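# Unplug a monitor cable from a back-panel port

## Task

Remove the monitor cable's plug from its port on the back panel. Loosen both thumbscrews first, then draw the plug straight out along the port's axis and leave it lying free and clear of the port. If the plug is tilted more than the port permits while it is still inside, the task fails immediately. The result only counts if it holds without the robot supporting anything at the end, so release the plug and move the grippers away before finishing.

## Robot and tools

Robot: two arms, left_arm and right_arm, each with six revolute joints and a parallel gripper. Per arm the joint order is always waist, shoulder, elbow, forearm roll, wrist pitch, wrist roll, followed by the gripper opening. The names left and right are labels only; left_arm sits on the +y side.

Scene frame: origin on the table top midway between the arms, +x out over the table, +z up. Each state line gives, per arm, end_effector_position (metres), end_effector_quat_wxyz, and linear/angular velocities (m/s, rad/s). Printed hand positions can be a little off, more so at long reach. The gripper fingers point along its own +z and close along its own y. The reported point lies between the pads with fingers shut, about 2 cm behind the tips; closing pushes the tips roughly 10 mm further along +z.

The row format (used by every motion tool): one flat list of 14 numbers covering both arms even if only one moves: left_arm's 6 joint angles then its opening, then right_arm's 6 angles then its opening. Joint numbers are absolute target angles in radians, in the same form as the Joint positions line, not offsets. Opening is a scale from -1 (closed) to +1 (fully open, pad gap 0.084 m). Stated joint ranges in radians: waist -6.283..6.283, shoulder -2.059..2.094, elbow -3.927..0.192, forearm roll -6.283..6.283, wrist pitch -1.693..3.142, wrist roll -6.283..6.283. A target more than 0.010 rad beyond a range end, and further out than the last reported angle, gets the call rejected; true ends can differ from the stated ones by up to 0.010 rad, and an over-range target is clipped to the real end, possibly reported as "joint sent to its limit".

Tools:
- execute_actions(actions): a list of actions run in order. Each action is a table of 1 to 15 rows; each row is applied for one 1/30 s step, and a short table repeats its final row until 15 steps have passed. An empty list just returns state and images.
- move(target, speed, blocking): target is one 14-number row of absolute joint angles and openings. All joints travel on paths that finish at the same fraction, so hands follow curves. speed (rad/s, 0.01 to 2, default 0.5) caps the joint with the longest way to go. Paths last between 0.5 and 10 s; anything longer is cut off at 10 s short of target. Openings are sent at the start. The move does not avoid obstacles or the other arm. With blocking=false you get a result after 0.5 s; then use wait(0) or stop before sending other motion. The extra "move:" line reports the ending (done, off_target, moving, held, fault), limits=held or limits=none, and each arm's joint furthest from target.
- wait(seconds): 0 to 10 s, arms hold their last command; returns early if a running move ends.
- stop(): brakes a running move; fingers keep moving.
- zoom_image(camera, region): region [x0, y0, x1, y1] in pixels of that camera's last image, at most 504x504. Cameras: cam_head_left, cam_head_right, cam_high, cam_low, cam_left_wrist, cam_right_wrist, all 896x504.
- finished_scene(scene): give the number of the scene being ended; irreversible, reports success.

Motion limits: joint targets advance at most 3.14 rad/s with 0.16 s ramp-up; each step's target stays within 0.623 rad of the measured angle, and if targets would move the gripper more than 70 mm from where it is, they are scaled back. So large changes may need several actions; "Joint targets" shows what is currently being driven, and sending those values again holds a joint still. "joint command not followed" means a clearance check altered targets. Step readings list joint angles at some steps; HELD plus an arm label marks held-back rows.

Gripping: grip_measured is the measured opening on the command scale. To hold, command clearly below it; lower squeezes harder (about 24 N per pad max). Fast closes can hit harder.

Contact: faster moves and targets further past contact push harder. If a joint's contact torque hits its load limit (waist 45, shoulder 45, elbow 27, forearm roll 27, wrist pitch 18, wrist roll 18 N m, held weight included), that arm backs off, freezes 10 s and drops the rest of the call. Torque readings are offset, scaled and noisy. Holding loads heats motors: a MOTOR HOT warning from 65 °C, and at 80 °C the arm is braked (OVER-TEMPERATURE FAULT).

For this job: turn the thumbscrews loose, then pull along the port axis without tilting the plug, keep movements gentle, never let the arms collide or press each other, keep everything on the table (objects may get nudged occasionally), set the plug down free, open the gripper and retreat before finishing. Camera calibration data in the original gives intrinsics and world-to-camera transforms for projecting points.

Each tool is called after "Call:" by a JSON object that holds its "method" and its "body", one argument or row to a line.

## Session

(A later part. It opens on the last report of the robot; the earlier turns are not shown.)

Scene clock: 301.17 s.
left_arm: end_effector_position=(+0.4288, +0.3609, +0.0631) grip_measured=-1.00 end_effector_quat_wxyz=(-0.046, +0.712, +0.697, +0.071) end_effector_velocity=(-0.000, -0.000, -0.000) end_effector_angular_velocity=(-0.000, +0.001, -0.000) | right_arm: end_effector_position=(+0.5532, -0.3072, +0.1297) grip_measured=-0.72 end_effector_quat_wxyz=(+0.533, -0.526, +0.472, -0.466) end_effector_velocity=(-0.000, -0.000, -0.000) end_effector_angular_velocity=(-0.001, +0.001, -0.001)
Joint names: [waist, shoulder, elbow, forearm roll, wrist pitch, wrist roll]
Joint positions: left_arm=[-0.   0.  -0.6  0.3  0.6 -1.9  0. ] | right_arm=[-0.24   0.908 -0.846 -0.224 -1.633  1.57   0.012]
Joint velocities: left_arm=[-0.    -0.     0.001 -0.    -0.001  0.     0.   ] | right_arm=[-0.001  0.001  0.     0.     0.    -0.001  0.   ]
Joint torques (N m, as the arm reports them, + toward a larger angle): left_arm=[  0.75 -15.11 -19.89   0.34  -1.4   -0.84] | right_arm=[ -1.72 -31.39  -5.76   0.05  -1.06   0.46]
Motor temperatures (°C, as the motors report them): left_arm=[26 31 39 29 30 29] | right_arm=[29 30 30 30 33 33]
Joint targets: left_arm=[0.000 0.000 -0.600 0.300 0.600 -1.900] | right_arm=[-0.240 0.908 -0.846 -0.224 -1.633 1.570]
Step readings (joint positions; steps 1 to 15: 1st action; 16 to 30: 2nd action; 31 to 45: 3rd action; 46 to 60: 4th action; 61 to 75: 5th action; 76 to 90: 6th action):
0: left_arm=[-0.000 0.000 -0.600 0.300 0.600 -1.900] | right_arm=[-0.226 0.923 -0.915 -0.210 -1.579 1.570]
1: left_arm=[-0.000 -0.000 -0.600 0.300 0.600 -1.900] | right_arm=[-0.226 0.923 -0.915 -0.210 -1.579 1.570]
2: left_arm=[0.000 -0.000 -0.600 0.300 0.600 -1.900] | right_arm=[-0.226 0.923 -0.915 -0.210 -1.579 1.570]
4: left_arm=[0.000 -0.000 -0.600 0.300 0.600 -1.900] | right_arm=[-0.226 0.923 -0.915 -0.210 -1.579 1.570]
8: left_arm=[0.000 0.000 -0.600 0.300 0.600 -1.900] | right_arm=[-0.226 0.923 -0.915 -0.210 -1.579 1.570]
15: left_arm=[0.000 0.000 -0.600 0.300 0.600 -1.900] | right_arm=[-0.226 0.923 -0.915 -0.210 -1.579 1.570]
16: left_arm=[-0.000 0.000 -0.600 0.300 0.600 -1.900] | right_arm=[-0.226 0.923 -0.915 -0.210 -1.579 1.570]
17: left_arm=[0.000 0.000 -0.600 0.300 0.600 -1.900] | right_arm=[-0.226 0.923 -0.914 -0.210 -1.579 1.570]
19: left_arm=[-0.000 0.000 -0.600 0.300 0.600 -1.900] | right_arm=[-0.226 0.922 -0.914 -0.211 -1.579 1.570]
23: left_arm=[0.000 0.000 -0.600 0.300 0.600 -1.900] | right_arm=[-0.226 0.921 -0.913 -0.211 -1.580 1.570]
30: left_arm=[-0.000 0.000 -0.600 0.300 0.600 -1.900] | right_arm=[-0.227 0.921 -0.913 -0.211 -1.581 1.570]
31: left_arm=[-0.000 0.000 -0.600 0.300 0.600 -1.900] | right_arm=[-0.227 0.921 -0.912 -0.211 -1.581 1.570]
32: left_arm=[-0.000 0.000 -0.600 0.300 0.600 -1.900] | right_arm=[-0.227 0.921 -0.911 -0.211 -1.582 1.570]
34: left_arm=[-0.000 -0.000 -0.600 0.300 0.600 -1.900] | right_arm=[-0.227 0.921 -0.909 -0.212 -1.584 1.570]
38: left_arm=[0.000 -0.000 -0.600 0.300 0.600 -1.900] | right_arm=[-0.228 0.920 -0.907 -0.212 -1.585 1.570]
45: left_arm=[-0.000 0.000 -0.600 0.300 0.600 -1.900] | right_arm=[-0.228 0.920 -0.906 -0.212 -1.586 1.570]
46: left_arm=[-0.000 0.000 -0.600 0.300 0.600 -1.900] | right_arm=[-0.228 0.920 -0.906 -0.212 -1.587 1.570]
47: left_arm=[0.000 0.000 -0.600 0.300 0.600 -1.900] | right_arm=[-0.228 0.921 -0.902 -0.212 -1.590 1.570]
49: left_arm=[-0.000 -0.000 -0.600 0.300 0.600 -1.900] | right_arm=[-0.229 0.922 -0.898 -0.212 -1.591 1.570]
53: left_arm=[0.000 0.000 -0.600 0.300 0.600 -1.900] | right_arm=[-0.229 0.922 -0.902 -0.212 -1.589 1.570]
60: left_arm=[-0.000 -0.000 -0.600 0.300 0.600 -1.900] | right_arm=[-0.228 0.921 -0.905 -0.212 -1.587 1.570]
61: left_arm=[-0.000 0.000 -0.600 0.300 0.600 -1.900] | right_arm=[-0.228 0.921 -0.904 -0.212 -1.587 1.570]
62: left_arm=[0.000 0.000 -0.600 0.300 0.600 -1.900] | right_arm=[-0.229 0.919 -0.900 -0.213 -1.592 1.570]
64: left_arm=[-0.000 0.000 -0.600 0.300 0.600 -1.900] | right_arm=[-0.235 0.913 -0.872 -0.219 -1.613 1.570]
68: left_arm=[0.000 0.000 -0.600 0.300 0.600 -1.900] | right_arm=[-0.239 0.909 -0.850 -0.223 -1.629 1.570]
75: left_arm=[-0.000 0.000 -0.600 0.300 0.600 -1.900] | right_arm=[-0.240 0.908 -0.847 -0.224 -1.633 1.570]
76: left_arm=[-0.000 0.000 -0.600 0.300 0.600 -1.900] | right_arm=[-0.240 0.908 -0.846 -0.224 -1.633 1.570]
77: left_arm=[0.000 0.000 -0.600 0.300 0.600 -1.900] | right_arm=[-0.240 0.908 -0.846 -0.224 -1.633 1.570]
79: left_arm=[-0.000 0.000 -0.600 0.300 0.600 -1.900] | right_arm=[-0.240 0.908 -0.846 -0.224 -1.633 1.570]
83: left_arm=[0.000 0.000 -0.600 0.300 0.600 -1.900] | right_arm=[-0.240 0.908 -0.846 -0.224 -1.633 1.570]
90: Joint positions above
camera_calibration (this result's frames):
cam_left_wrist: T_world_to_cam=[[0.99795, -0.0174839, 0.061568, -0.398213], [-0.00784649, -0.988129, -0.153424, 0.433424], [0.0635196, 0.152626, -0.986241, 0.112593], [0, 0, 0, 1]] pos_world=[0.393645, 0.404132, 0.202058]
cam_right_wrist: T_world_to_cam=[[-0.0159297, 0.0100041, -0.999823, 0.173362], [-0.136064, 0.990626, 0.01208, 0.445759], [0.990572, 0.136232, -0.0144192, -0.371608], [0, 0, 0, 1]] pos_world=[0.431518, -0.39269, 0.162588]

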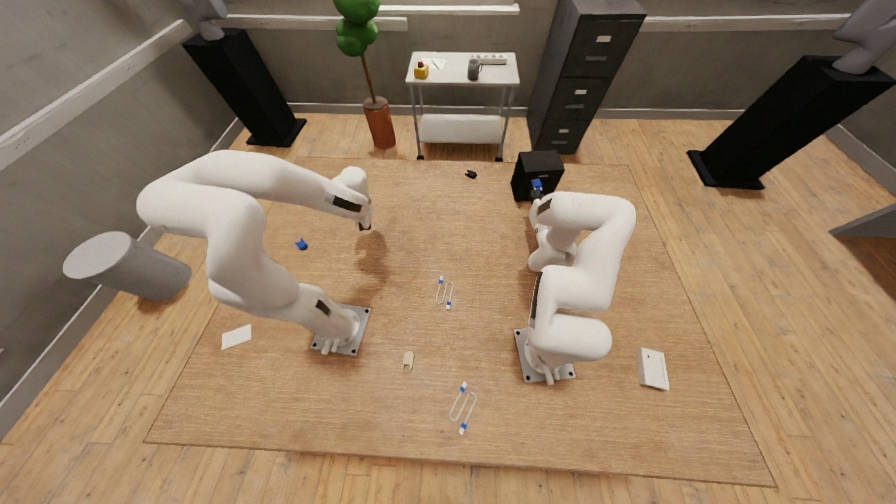

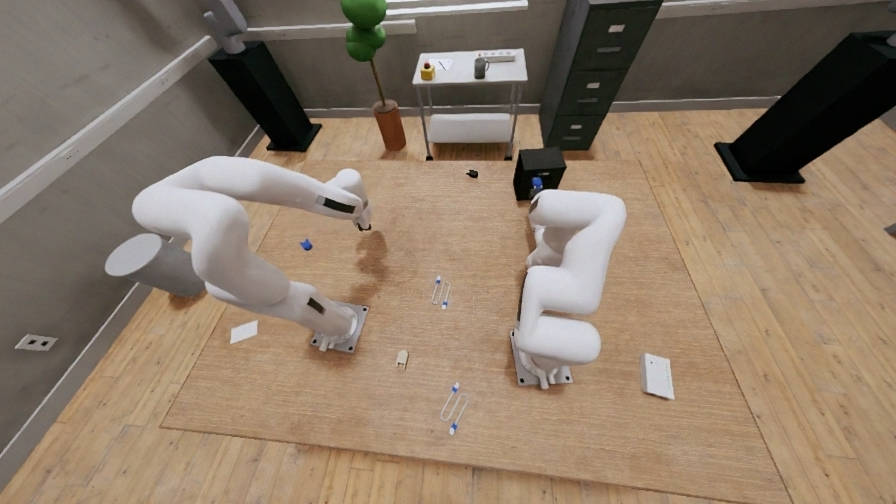

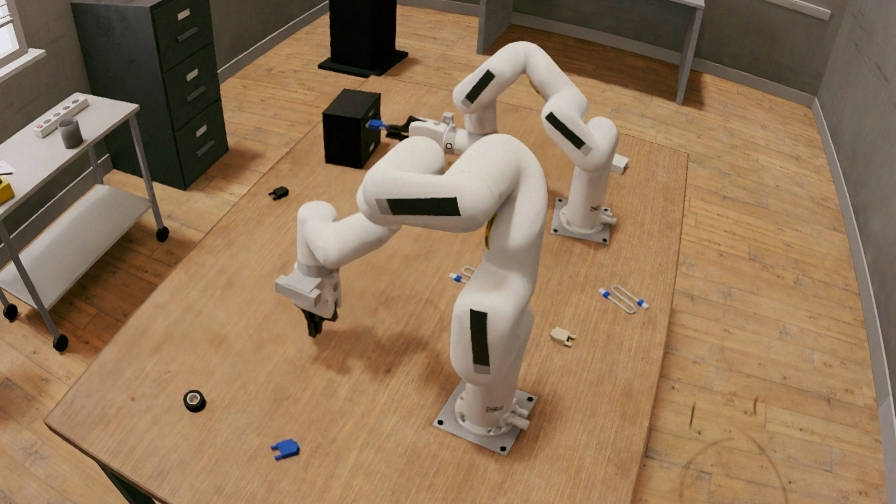

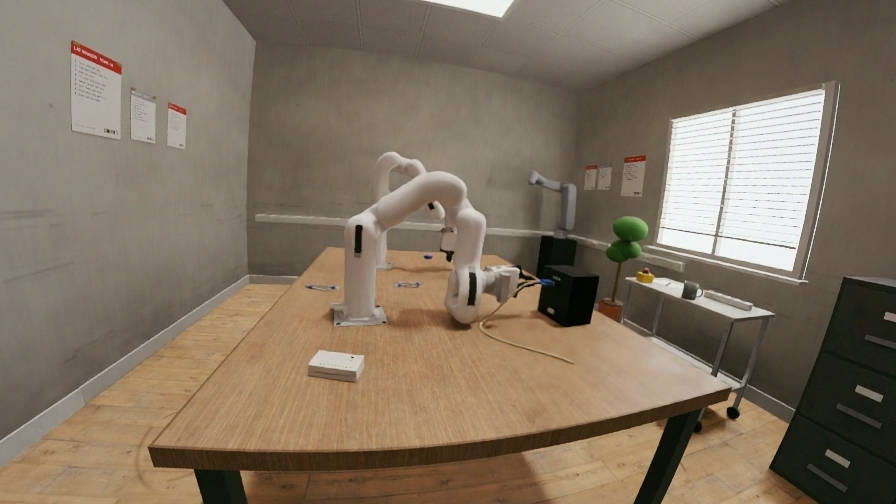

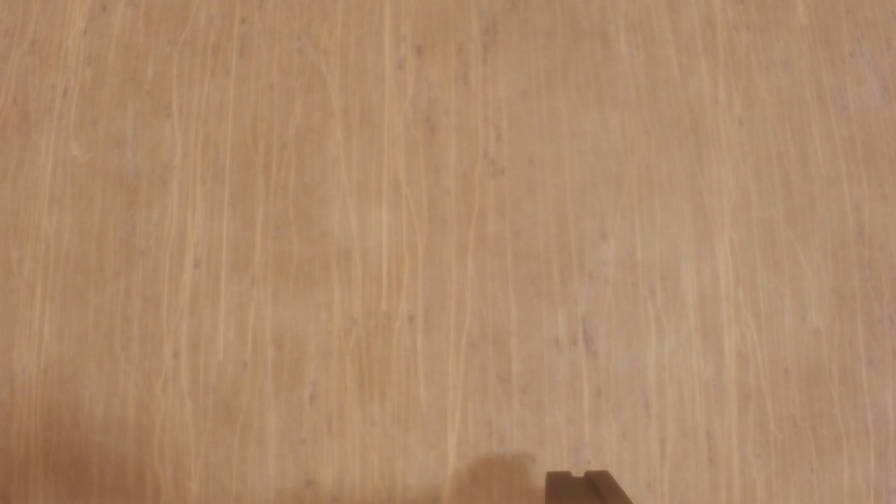

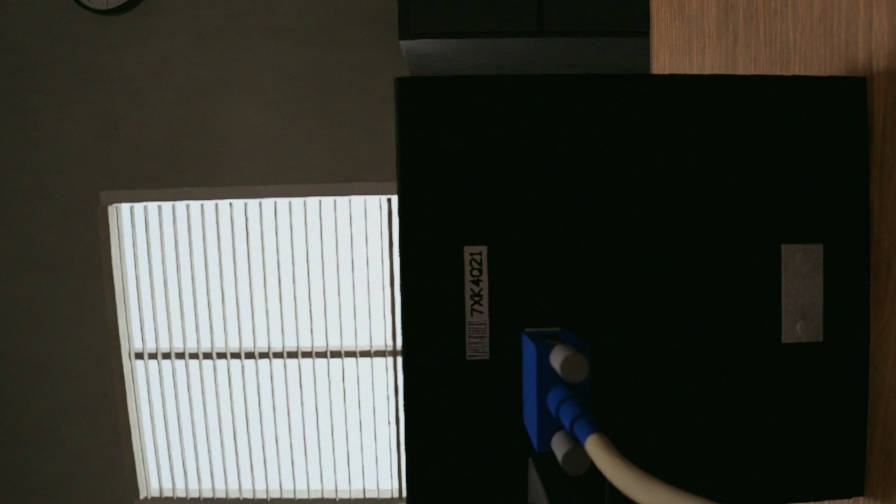

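Call:
{"method": "move", "body": {
  "target": [0,0,-0.6,0.3,0.6,-1.9,-1,-0.24,0.55,-0.6,-0.224,-1.52,1.57,-0.7]
}}

Call:
{"method": "zoom_image", "body": {
  "camera": "cam_right_wrist",
  "region": [720,280,880,430]
}}

Call:
{"method": "move", "body": {
  "target": [0,0,-0.6,0.3,0.6,-1.9,-1,-0.42,0.55,-0.6,-0.3645,-1.52,-1.57,-0.7],
  "speed": 1.5
}}

Call:
{"method": "move", "body": {
  "target": [0,0,-0.6,0.3,0.6,-1.9,-1,-0.42,0.917,-0.889,-0.3645,-1.599,-1.57,-0.7],
  "speed": 0.3
}}

Call:
{"method": "move", "body": {
  "target": [0,0,-0.6,0.3,0.6,-1.9,-1,-0.3805,0.917,-0.889,-0.3645,-1.599,-1.57,-0.7],
  "speed": 0.1
}}

Scene clock: 323.00 s.
left_arm: end_effector_position=(+0.4288, +0.3609, +0.0631) grip_measured=-1.00 end_effector_quat_wxyz=(-0.046, +0.712, +0.697, +0.071) end_effector_velocity=(+0.000, +0.001, -0.000) end_effector_angular_velocity=(+0.000, +0.000, +0.001) | right_arm: end_effector_position=(+0.5289, -0.3028, +0.2186) grip_measured=-0.72 end_effector_quat_wxyz=(+0.526, -0.533, +0.466, -0.472) end_effector_velocity=(-0.000, -0.000, +0.002) end_effector_angular_velocity=(+0.000, -0.003, -0.000)
Joint names: [waist, shoulder, elbow, forearm roll, wrist pitch, wrist roll]
Joint positions: left_arm=[ 0.   0.  -0.6  0.3  0.6 -1.9  0. ] | right_arm=[-0.24   0.551 -0.6   -0.224 -1.52   1.57   0.012]
Joint velocities: left_arm=[ 0.001  0.001 -0.     0.    -0.    -0.     0.   ] | right_arm=[-0.001 -0.004  0.002 -0.    -0.     0.    -0.   ]
Joint torques (N m, as the arm reports them, + toward a larger angle): left_arm=[  1.17 -14.69 -19.47   0.13  -1.06  -0.53] | right_arm=[ -1.5  -27.94  -7.7   -0.24  -1.25   0.35]
Motor temperatures (°C, as the motors report them): left_arm=[26 31 39 29 30 29] | right_arm=[29 30 30 30 33 33]
Joint targets: left_arm=[0.000 0.000 -0.600 0.300 0.600 -1.900] | right_arm=[-0.240 0.550 -0.600 -0.224 -1.520 1.570]
move: done; limits=none; left_arm: farthest joint: the waist, 0.000 radians from its target (0.000 radians at the start); right_arm: farthest joint: the shoulder, 0.001 radians from its target (0.358 radians at the start)
camera_calibration (this result's frames):
cam_left_wrist: T_world_to_cam=[[0.99795, -0.0174838, 0.0615678, -0.398213], [-0.0078464, -0.988129, -0.153424, 0.433424], [0.0635194, 0.152626, -0.986241, 0.112593], [0, 0, 0, 1]] pos_world=[0.393645, 0.404132, 0.202058]
cam_right_wrist: T_world_to_cam=[[-0.0171085, -0.0150884, -0.99974, 0.25486], [-0.136203, 0.990601, -0.0126196, 0.442424], [0.990533, 0.135952, -0.0190028, -0.345945], [0, 0, 0, 1]] pos_world=[0.40729, -0.387388, 0.253803]

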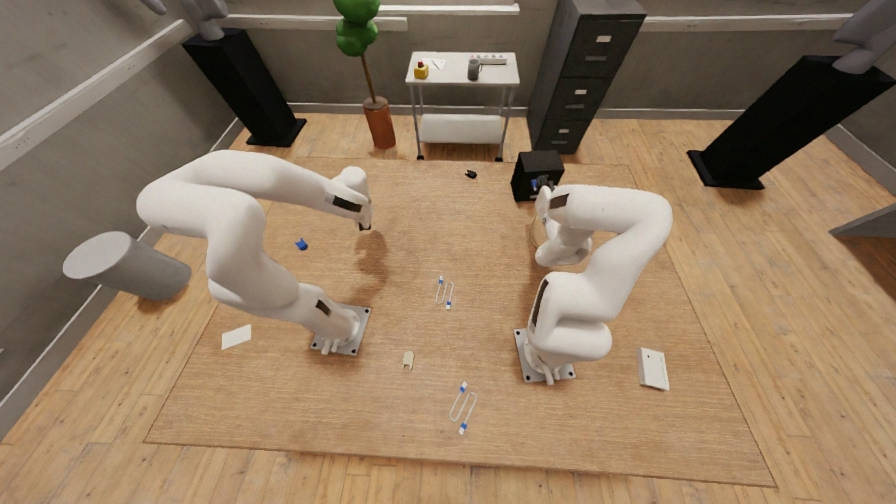

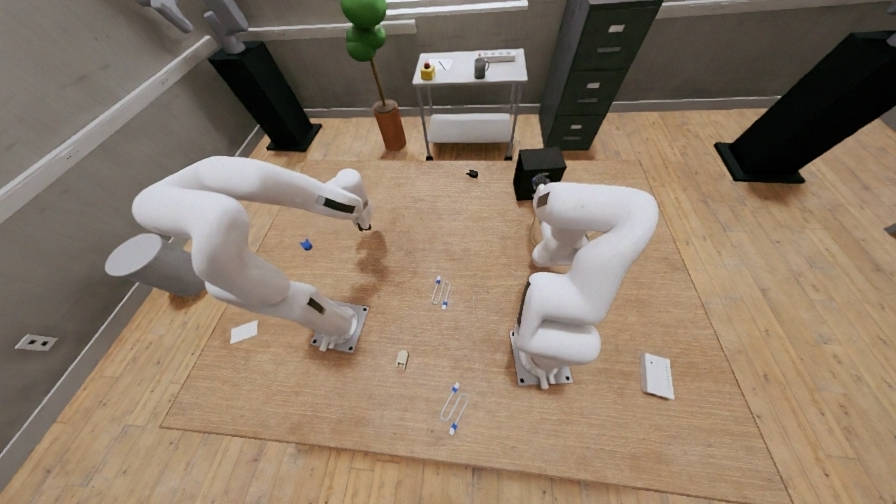

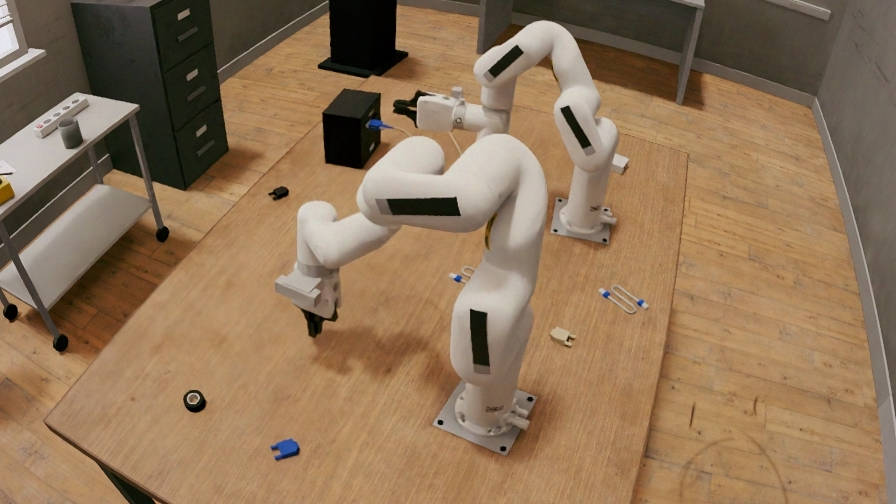

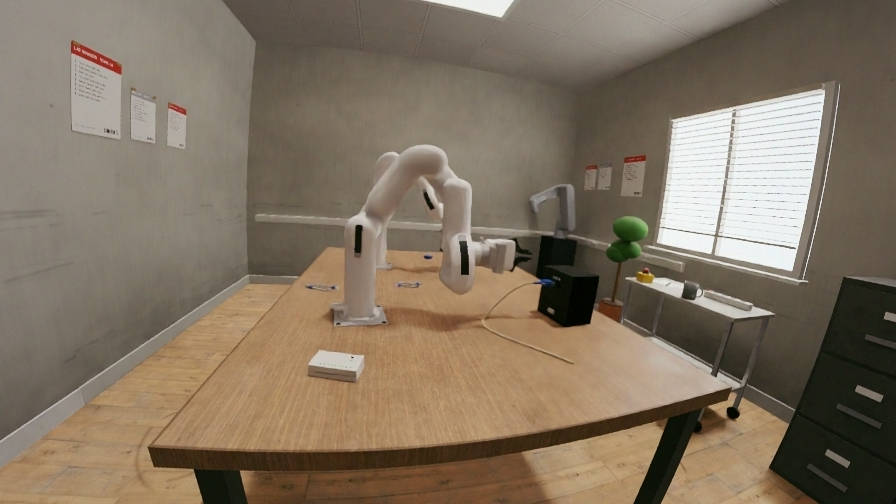

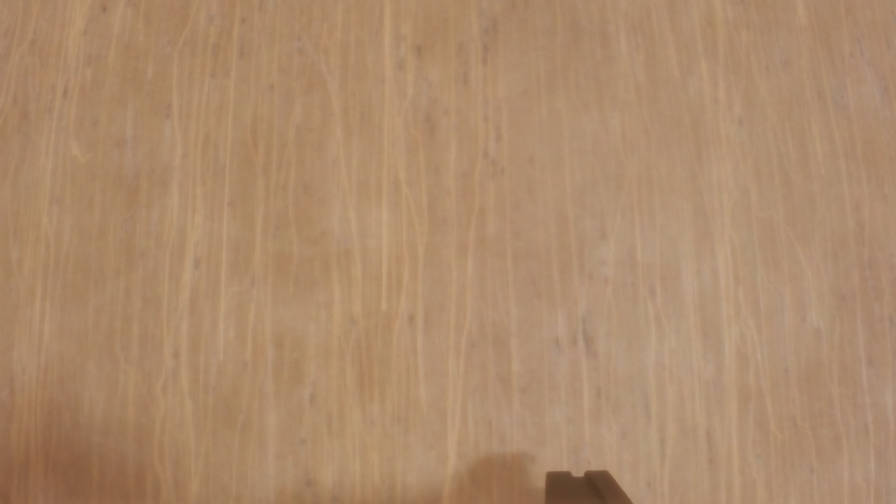

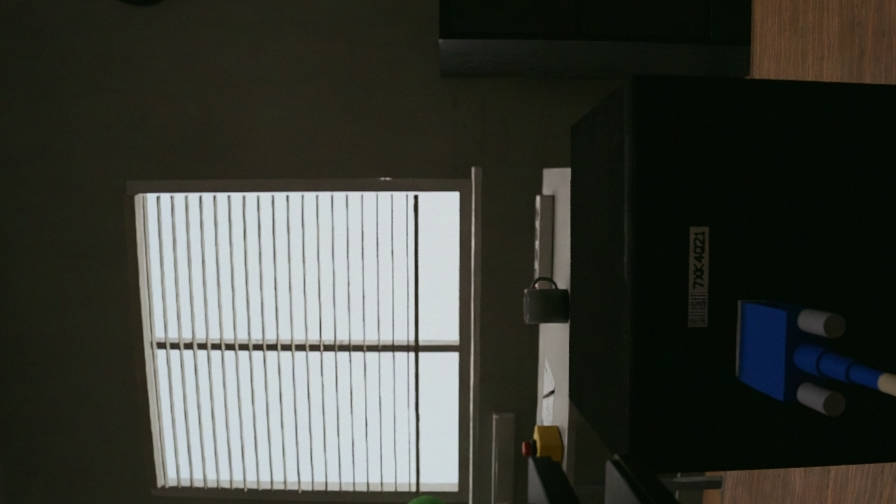

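Region (720, 280, 880, 430) of cam_right_wrist's 896x504 image, scaled by 3.150, with more detail than that image has; it fills the top 472 rows of this view, and the rest is white.

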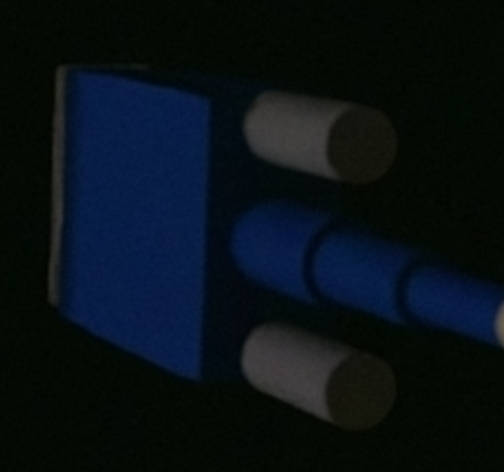

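Scene clock: 325.93 s.
left_arm: end_effector_position=(+0.4288, +0.3609, +0.0631) grip_measured=-1.00 end_effector_quat_wxyz=(-0.046, +0.712, +0.697, +0.071) end_effector_velocity=(-0.000, -0.001, -0.000) end_effector_angular_velocity=(+0.000, +0.001, -0.002) | right_arm: end_effector_position=(+0.5200, -0.3631, +0.2183) grip_measured=-0.72 end_effector_quat_wxyz=(+0.483, +0.476, +0.525, +0.515) end_effector_velocity=(-0.000, -0.000, +0.000) end_effector_angular_velocity=(-0.002, -0.001, -0.001)
Joint names: [waist, shoulder, elbow, forearm roll, wrist pitch, wrist roll]
Joint positions: left_arm=[ 0.   0.  -0.6  0.3  0.6 -1.9  0. ] | right_arm=[-0.42   0.55  -0.6   -0.364 -1.52  -1.57   0.012]
Joint velocities: left_arm=[-0.002  0.001 -0.     0.001  0.    -0.     0.   ] | right_arm=[-0.001 -0.001 -0.    -0.     0.    -0.002 -0.   ]
Joint torques (N m, as the arm reports them, + toward a larger angle): left_arm=[  0.11 -15.27 -19.04   0.26  -1.26  -0.81] | right_arm=[ -2.17 -27.36  -7.46  -0.09  -1.21   0.52]
Motor temperatures (°C, as the motors report them): left_arm=[26 31 39 29 30 29] | right_arm=[29 30 30 30 33 33]
Joint targets: left_arm=[0.000 0.000 -0.600 0.300 0.600 -1.900] | right_arm=[-0.420 0.550 -0.600 -0.365 -1.520 -1.570]
move: done; limits=none; left_arm: farthest joint: the waist, 0.000 radians from its target (0.000 radians at the start); right_arm: farthest joint: the waist, 0.000 radians from its target (0.180 radians at the start)
camera_calibration (this result's frames):
cam_left_wrist: T_world_to_cam=[[0.99795, -0.0174841, 0.0615681, -0.398213], [-0.00784667, -0.988129, -0.153424, 0.433424], [0.0635197, 0.152626, -0.986241, 0.112593], [0, 0, 0, 1]] pos_world=[0.393645, 0.404132, 0.202058]
cam_right_wrist: T_world_to_cam=[[-0.0137065, 0.0168772, 0.999764, -0.173217], [0.064333, -0.997771, 0.0177255, -0.331912], [0.997834, 0.0645607, 0.0125902, -0.365601], [0, 0, 0, 1]] pos_world=[0.383788, -0.304645, 0.183662]

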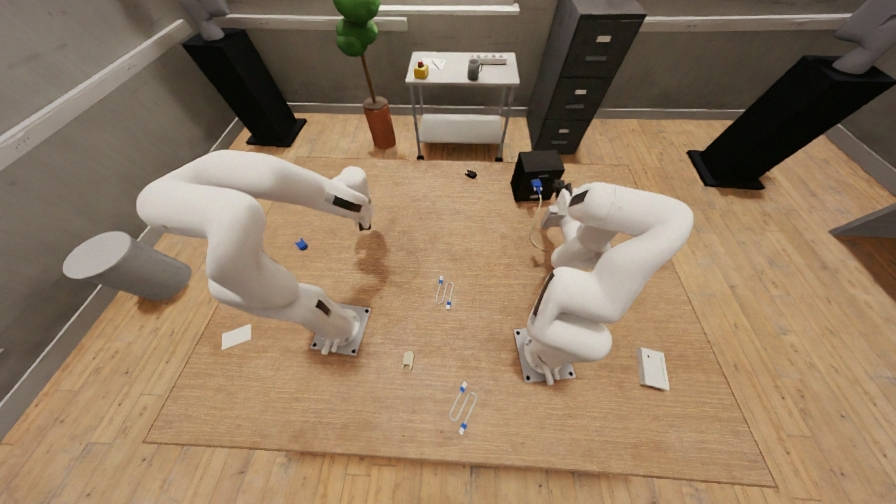

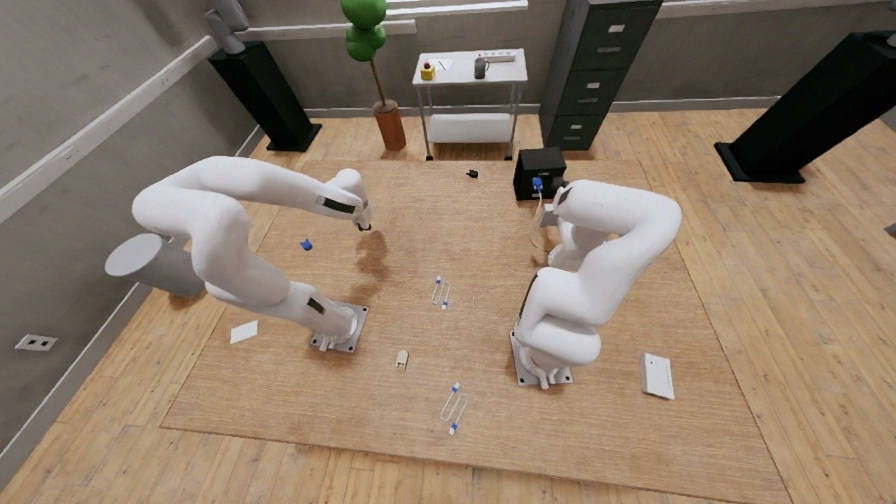

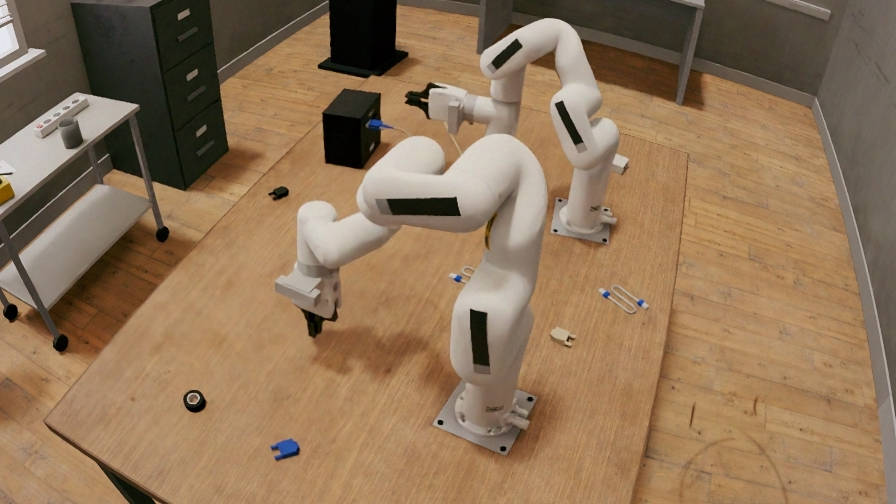

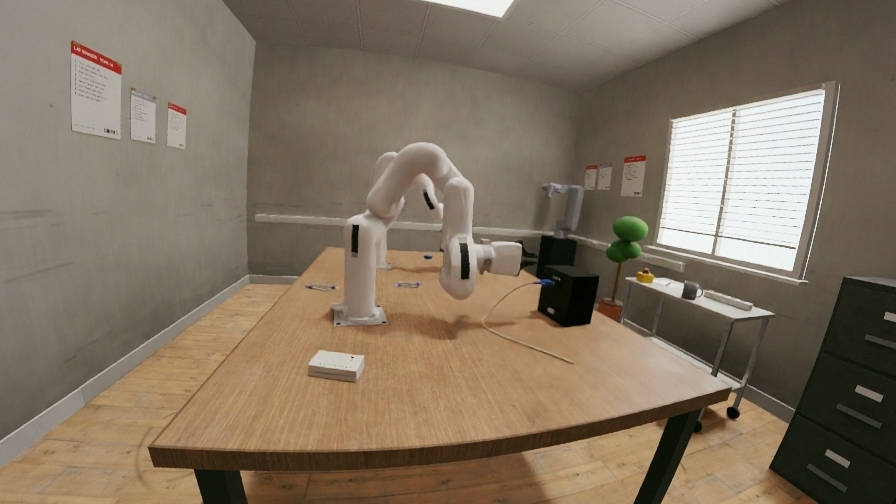

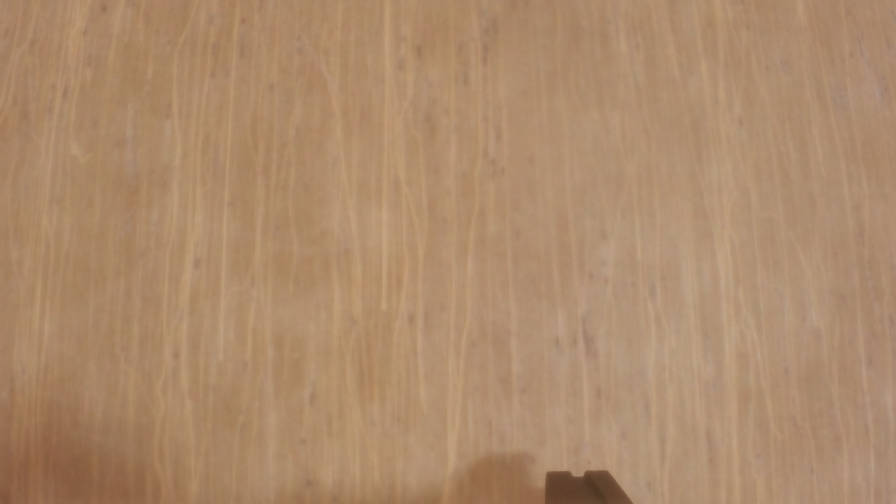

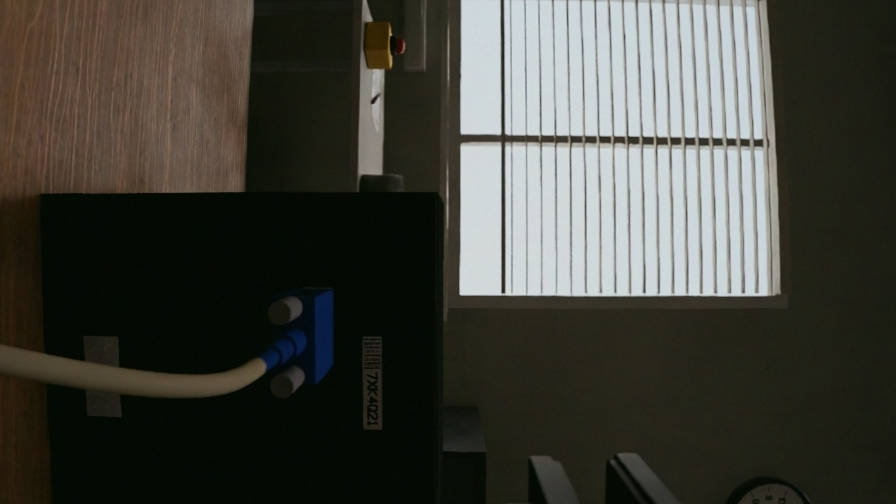

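Scene clock: 327.67 s.
left_arm: end_effector_position=(+0.4288, +0.3609, +0.0631) grip_measured=-1.00 end_effector_quat_wxyz=(-0.046, +0.712, +0.697, +0.071) end_effector_velocity=(-0.000, +0.000, -0.000) end_effector_angular_velocity=(+0.000, +0.000, -0.000) | right_arm: end_effector_position=(+0.5557, -0.3756, +0.1298) grip_measured=-0.72 end_effector_quat_wxyz=(+0.477, +0.482, +0.517, +0.523) end_effector_velocity=(+0.000, +0.001, -0.001) end_effector_angular_velocity=(+0.001, +0.000, +0.001)
Joint names: [waist, shoulder, elbow, forearm roll, wrist pitch, wrist roll]
Joint positions: left_arm=[-0.  -0.  -0.6  0.3  0.6 -1.9  0. ] | right_arm=[-0.42   0.917 -0.889 -0.365 -1.599 -1.57   0.012]
Joint velocities: left_arm=[ 0.001 -0.     0.001  0.    -0.     0.     0.   ] | right_arm=[ 0.002  0.003 -0.002  0.    -0.001  0.001  0.   ]
Joint torques (N m, as the arm reports them, + toward a larger angle): left_arm=[  0.4  -15.06 -19.29   0.36  -1.03  -0.65] | right_arm=[ -2.2  -32.28  -6.22  -0.32  -1.29   0.45]
Motor temperatures (°C, as the motors report them): left_arm=[26 31 39 29 30 29] | right_arm=[29 30 30 30 33 33]
Joint targets: left_arm=[0.000 0.000 -0.600 0.300 0.600 -1.900] | right_arm=[-0.420 0.917 -0.889 -0.365 -1.599 -1.570]
move: done; limits=none; left_arm: farthest joint: the waist, 0.000 radians from its target (0.000 radians at the start); right_arm: farthest joint: the waist, 0.000 radians from its target (0.000 radians at the start)
camera_calibration (this result's frames):
cam_left_wrist: T_world_to_cam=[[0.99795, -0.017484, 0.0615685, -0.398213], [-0.00784646, -0.988129, -0.153423, 0.433424], [0.0635201, 0.152626, -0.986241, 0.112593], [0, 0, 0, 1]] pos_world=[0.393645, 0.404132, 0.202059]
cam_right_wrist: T_world_to_cam=[[-0.0178846, -0.0110254, 0.999779, -0.0921225], [0.0646021, -0.997863, -0.00984861, -0.341757], [0.997751, 0.0644117, 0.0185586, -0.400024], [0, 0, 0, 1]] pos_world=[0.419555, -0.316276, 0.0961602]

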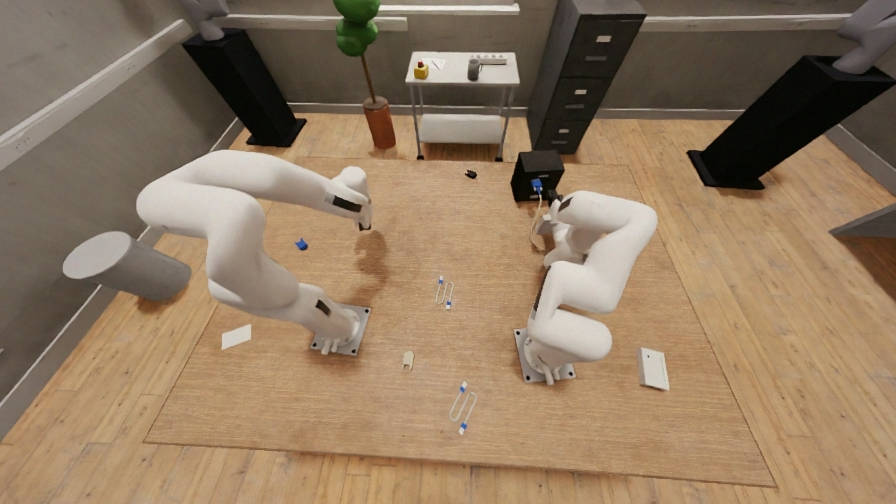

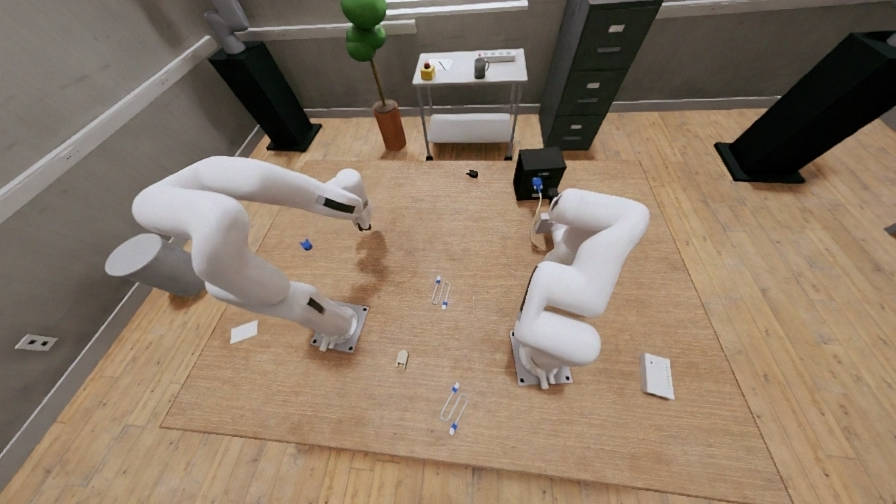

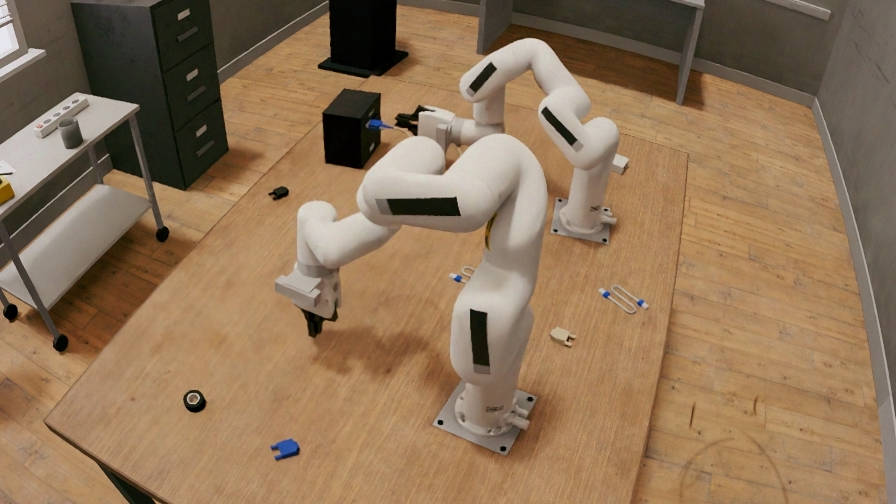

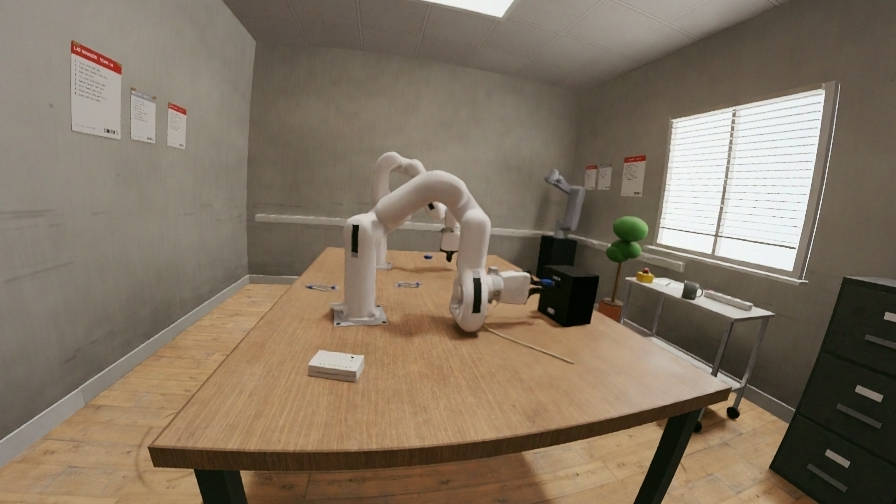

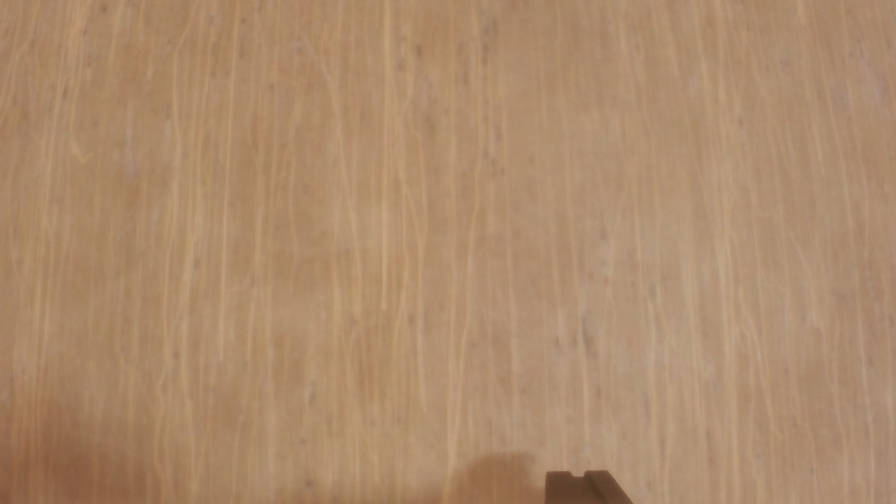

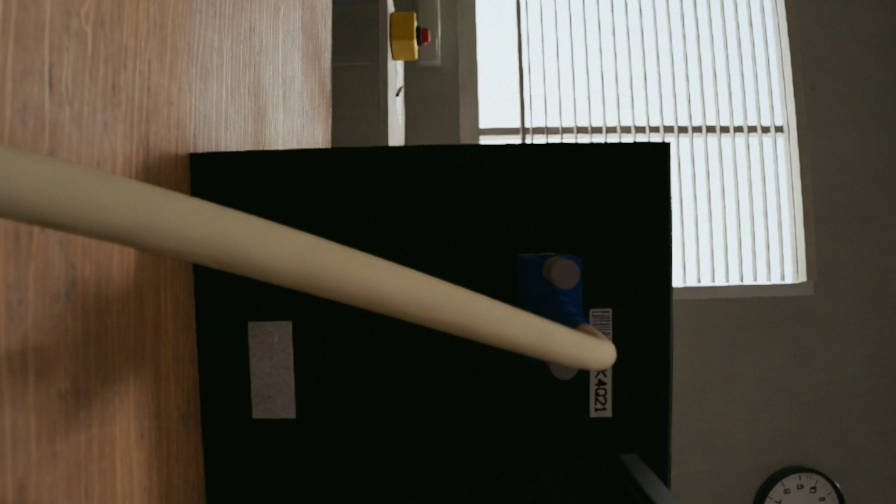

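Scene clock: 328.47 s.
left_arm: end_effector_position=(+0.4288, +0.3609, +0.0631) grip_measured=-1.00 end_effector_quat_wxyz=(-0.046, +0.712, +0.697, +0.071) end_effector_velocity=(+0.000, -0.000, +0.000) end_effector_angular_velocity=(-0.000, -0.001, -0.001) | right_arm: end_effector_position=(+0.5580, -0.3535, +0.1295) grip_measured=-0.72 end_effector_quat_wxyz=(+0.467, +0.471, +0.526, +0.532) end_effector_velocity=(+0.000, +0.001, +0.000) end_effector_angular_velocity=(+0.002, -0.000, +0.002)
Joint names: [waist, shoulder, elbow, forearm roll, wrist pitch, wrist roll]
Joint positions: left_arm=[ 0.  -0.  -0.6  0.3  0.6 -1.9  0. ] | right_arm=[-0.381  0.917 -0.889 -0.364 -1.599 -1.57   0.012]
Joint velocities: left_arm=[-0.001 -0.    -0.    -0.    -0.     0.001  0.   ] | right_arm=[ 0.003 -0.    -0.     0.    -0.     0.002  0.   ]
Joint torques (N m, as the arm reports them, + toward a larger angle): left_arm=[  0.75 -15.59 -19.56   0.07  -1.65  -0.72] | right_arm=[ -1.65 -32.49  -6.39  -0.13  -1.3    0.44]
Motor temperatures (°C, as the motors report them): left_arm=[26 31 39 29 30 29] | right_arm=[29 30 30 30 33 33]
Joint targets: left_arm=[0.000 0.000 -0.600 0.300 0.600 -1.900] | right_arm=[-0.381 0.917 -0.889 -0.365 -1.599 -1.570]
move: done; limits=none; left_arm: farthest joint: the waist, 0.000 radians from its target (0.000 radians at the start); right_arm: farthest joint: the waist, 0.000 radians from its target (0.039 radians at the start)
camera_calibration (this result's frames):
cam_left_wrist: T_world_to_cam=[[0.99795, -0.017484, 0.0615683, -0.398213], [-0.00784655, -0.988129, -0.153424, 0.433424], [0.0635199, 0.152626, -0.986241, 0.112593], [0, 0, 0, 1]] pos_world=[0.393645, 0.404132, 0.202058]
cam_right_wrist: T_world_to_cam=[[-0.017143, -0.0117904, 0.999784, -0.0923014], [0.103558, -0.994574, -0.00995327, -0.340414], [0.994476, 0.103365, 0.018271, -0.388154], [0, 0, 0, 1]] pos_world=[0.41968, -0.299533, 0.0959851]

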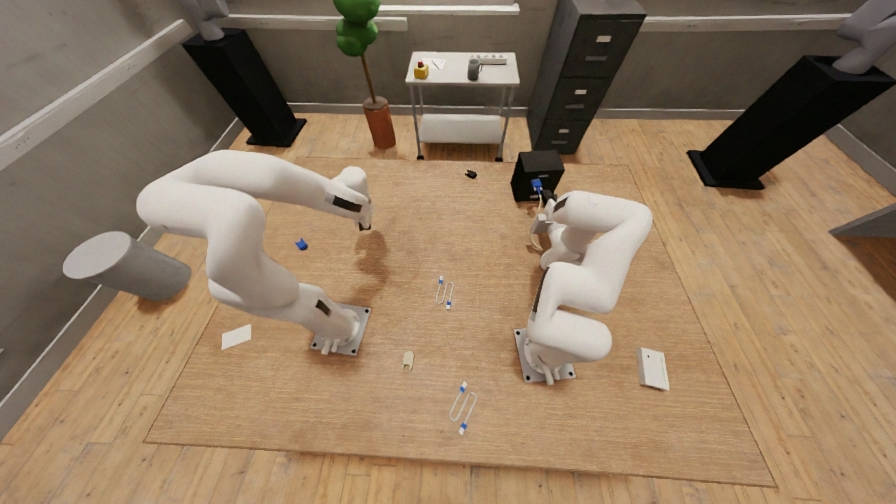

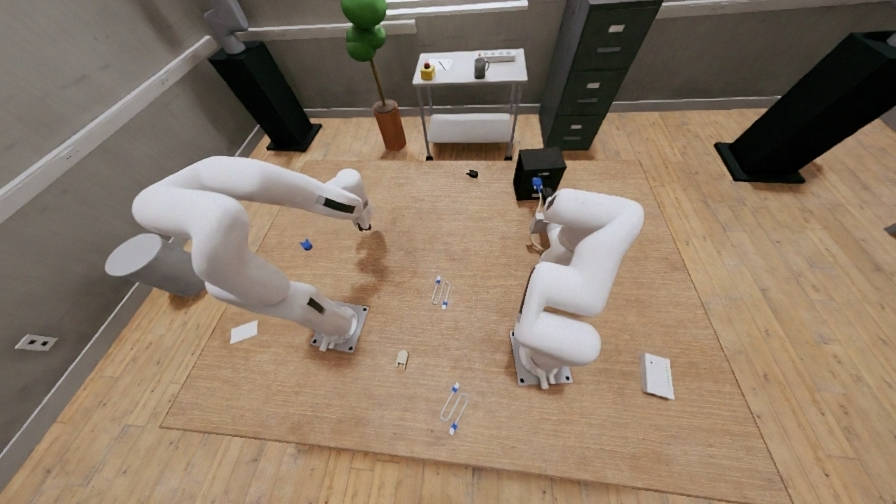

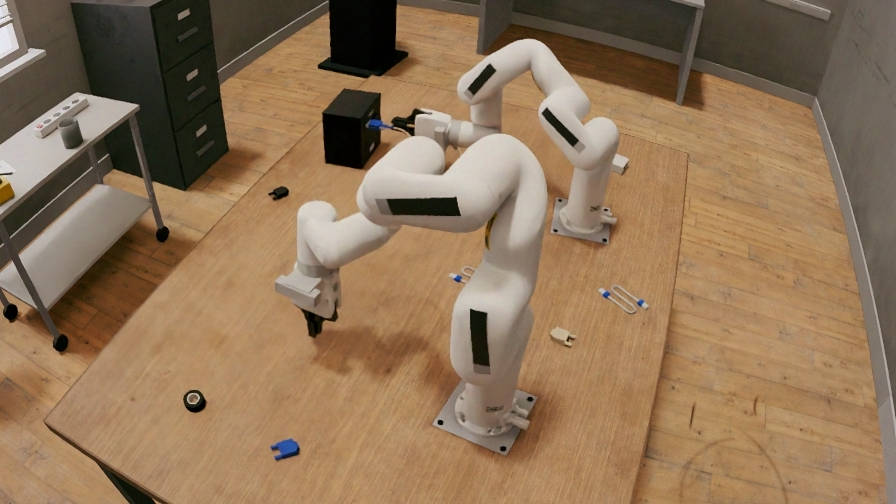

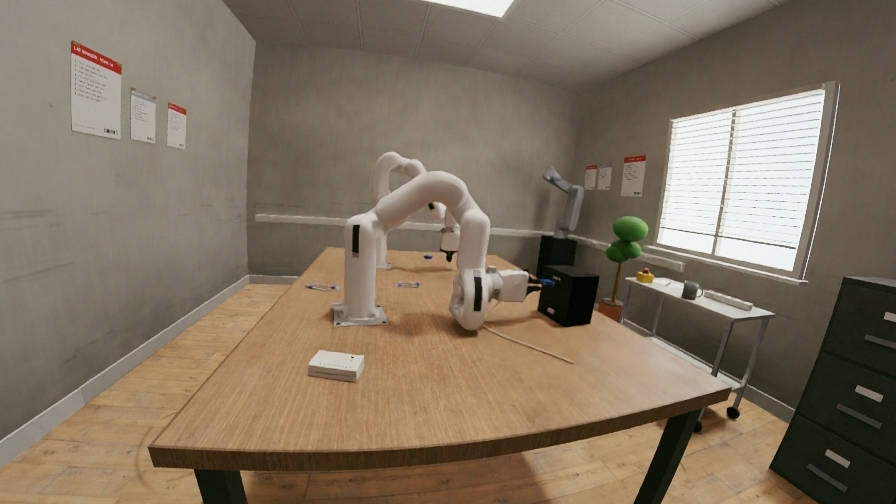

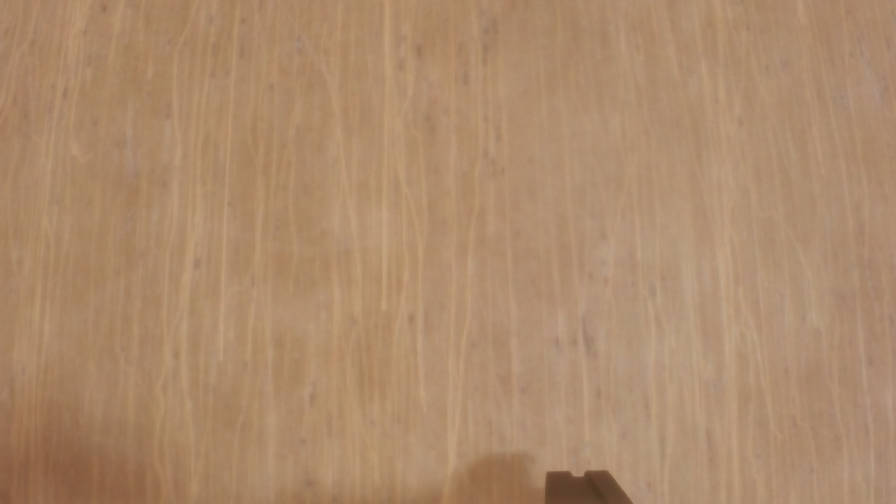

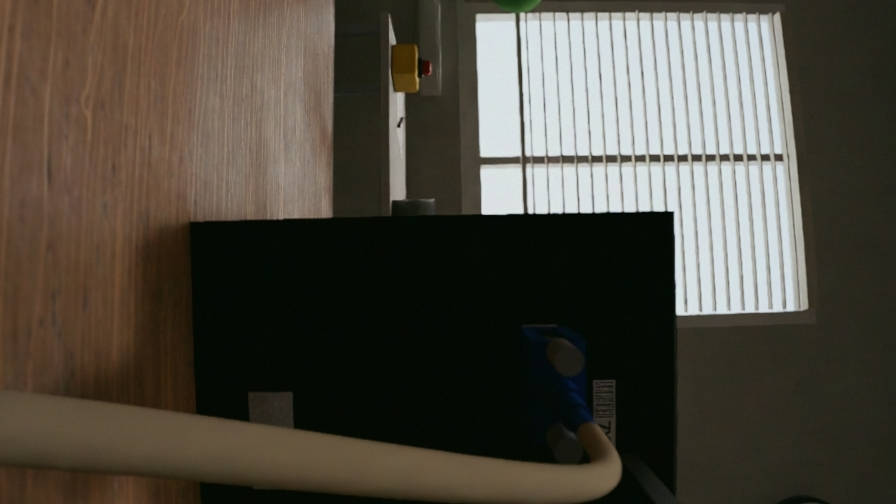

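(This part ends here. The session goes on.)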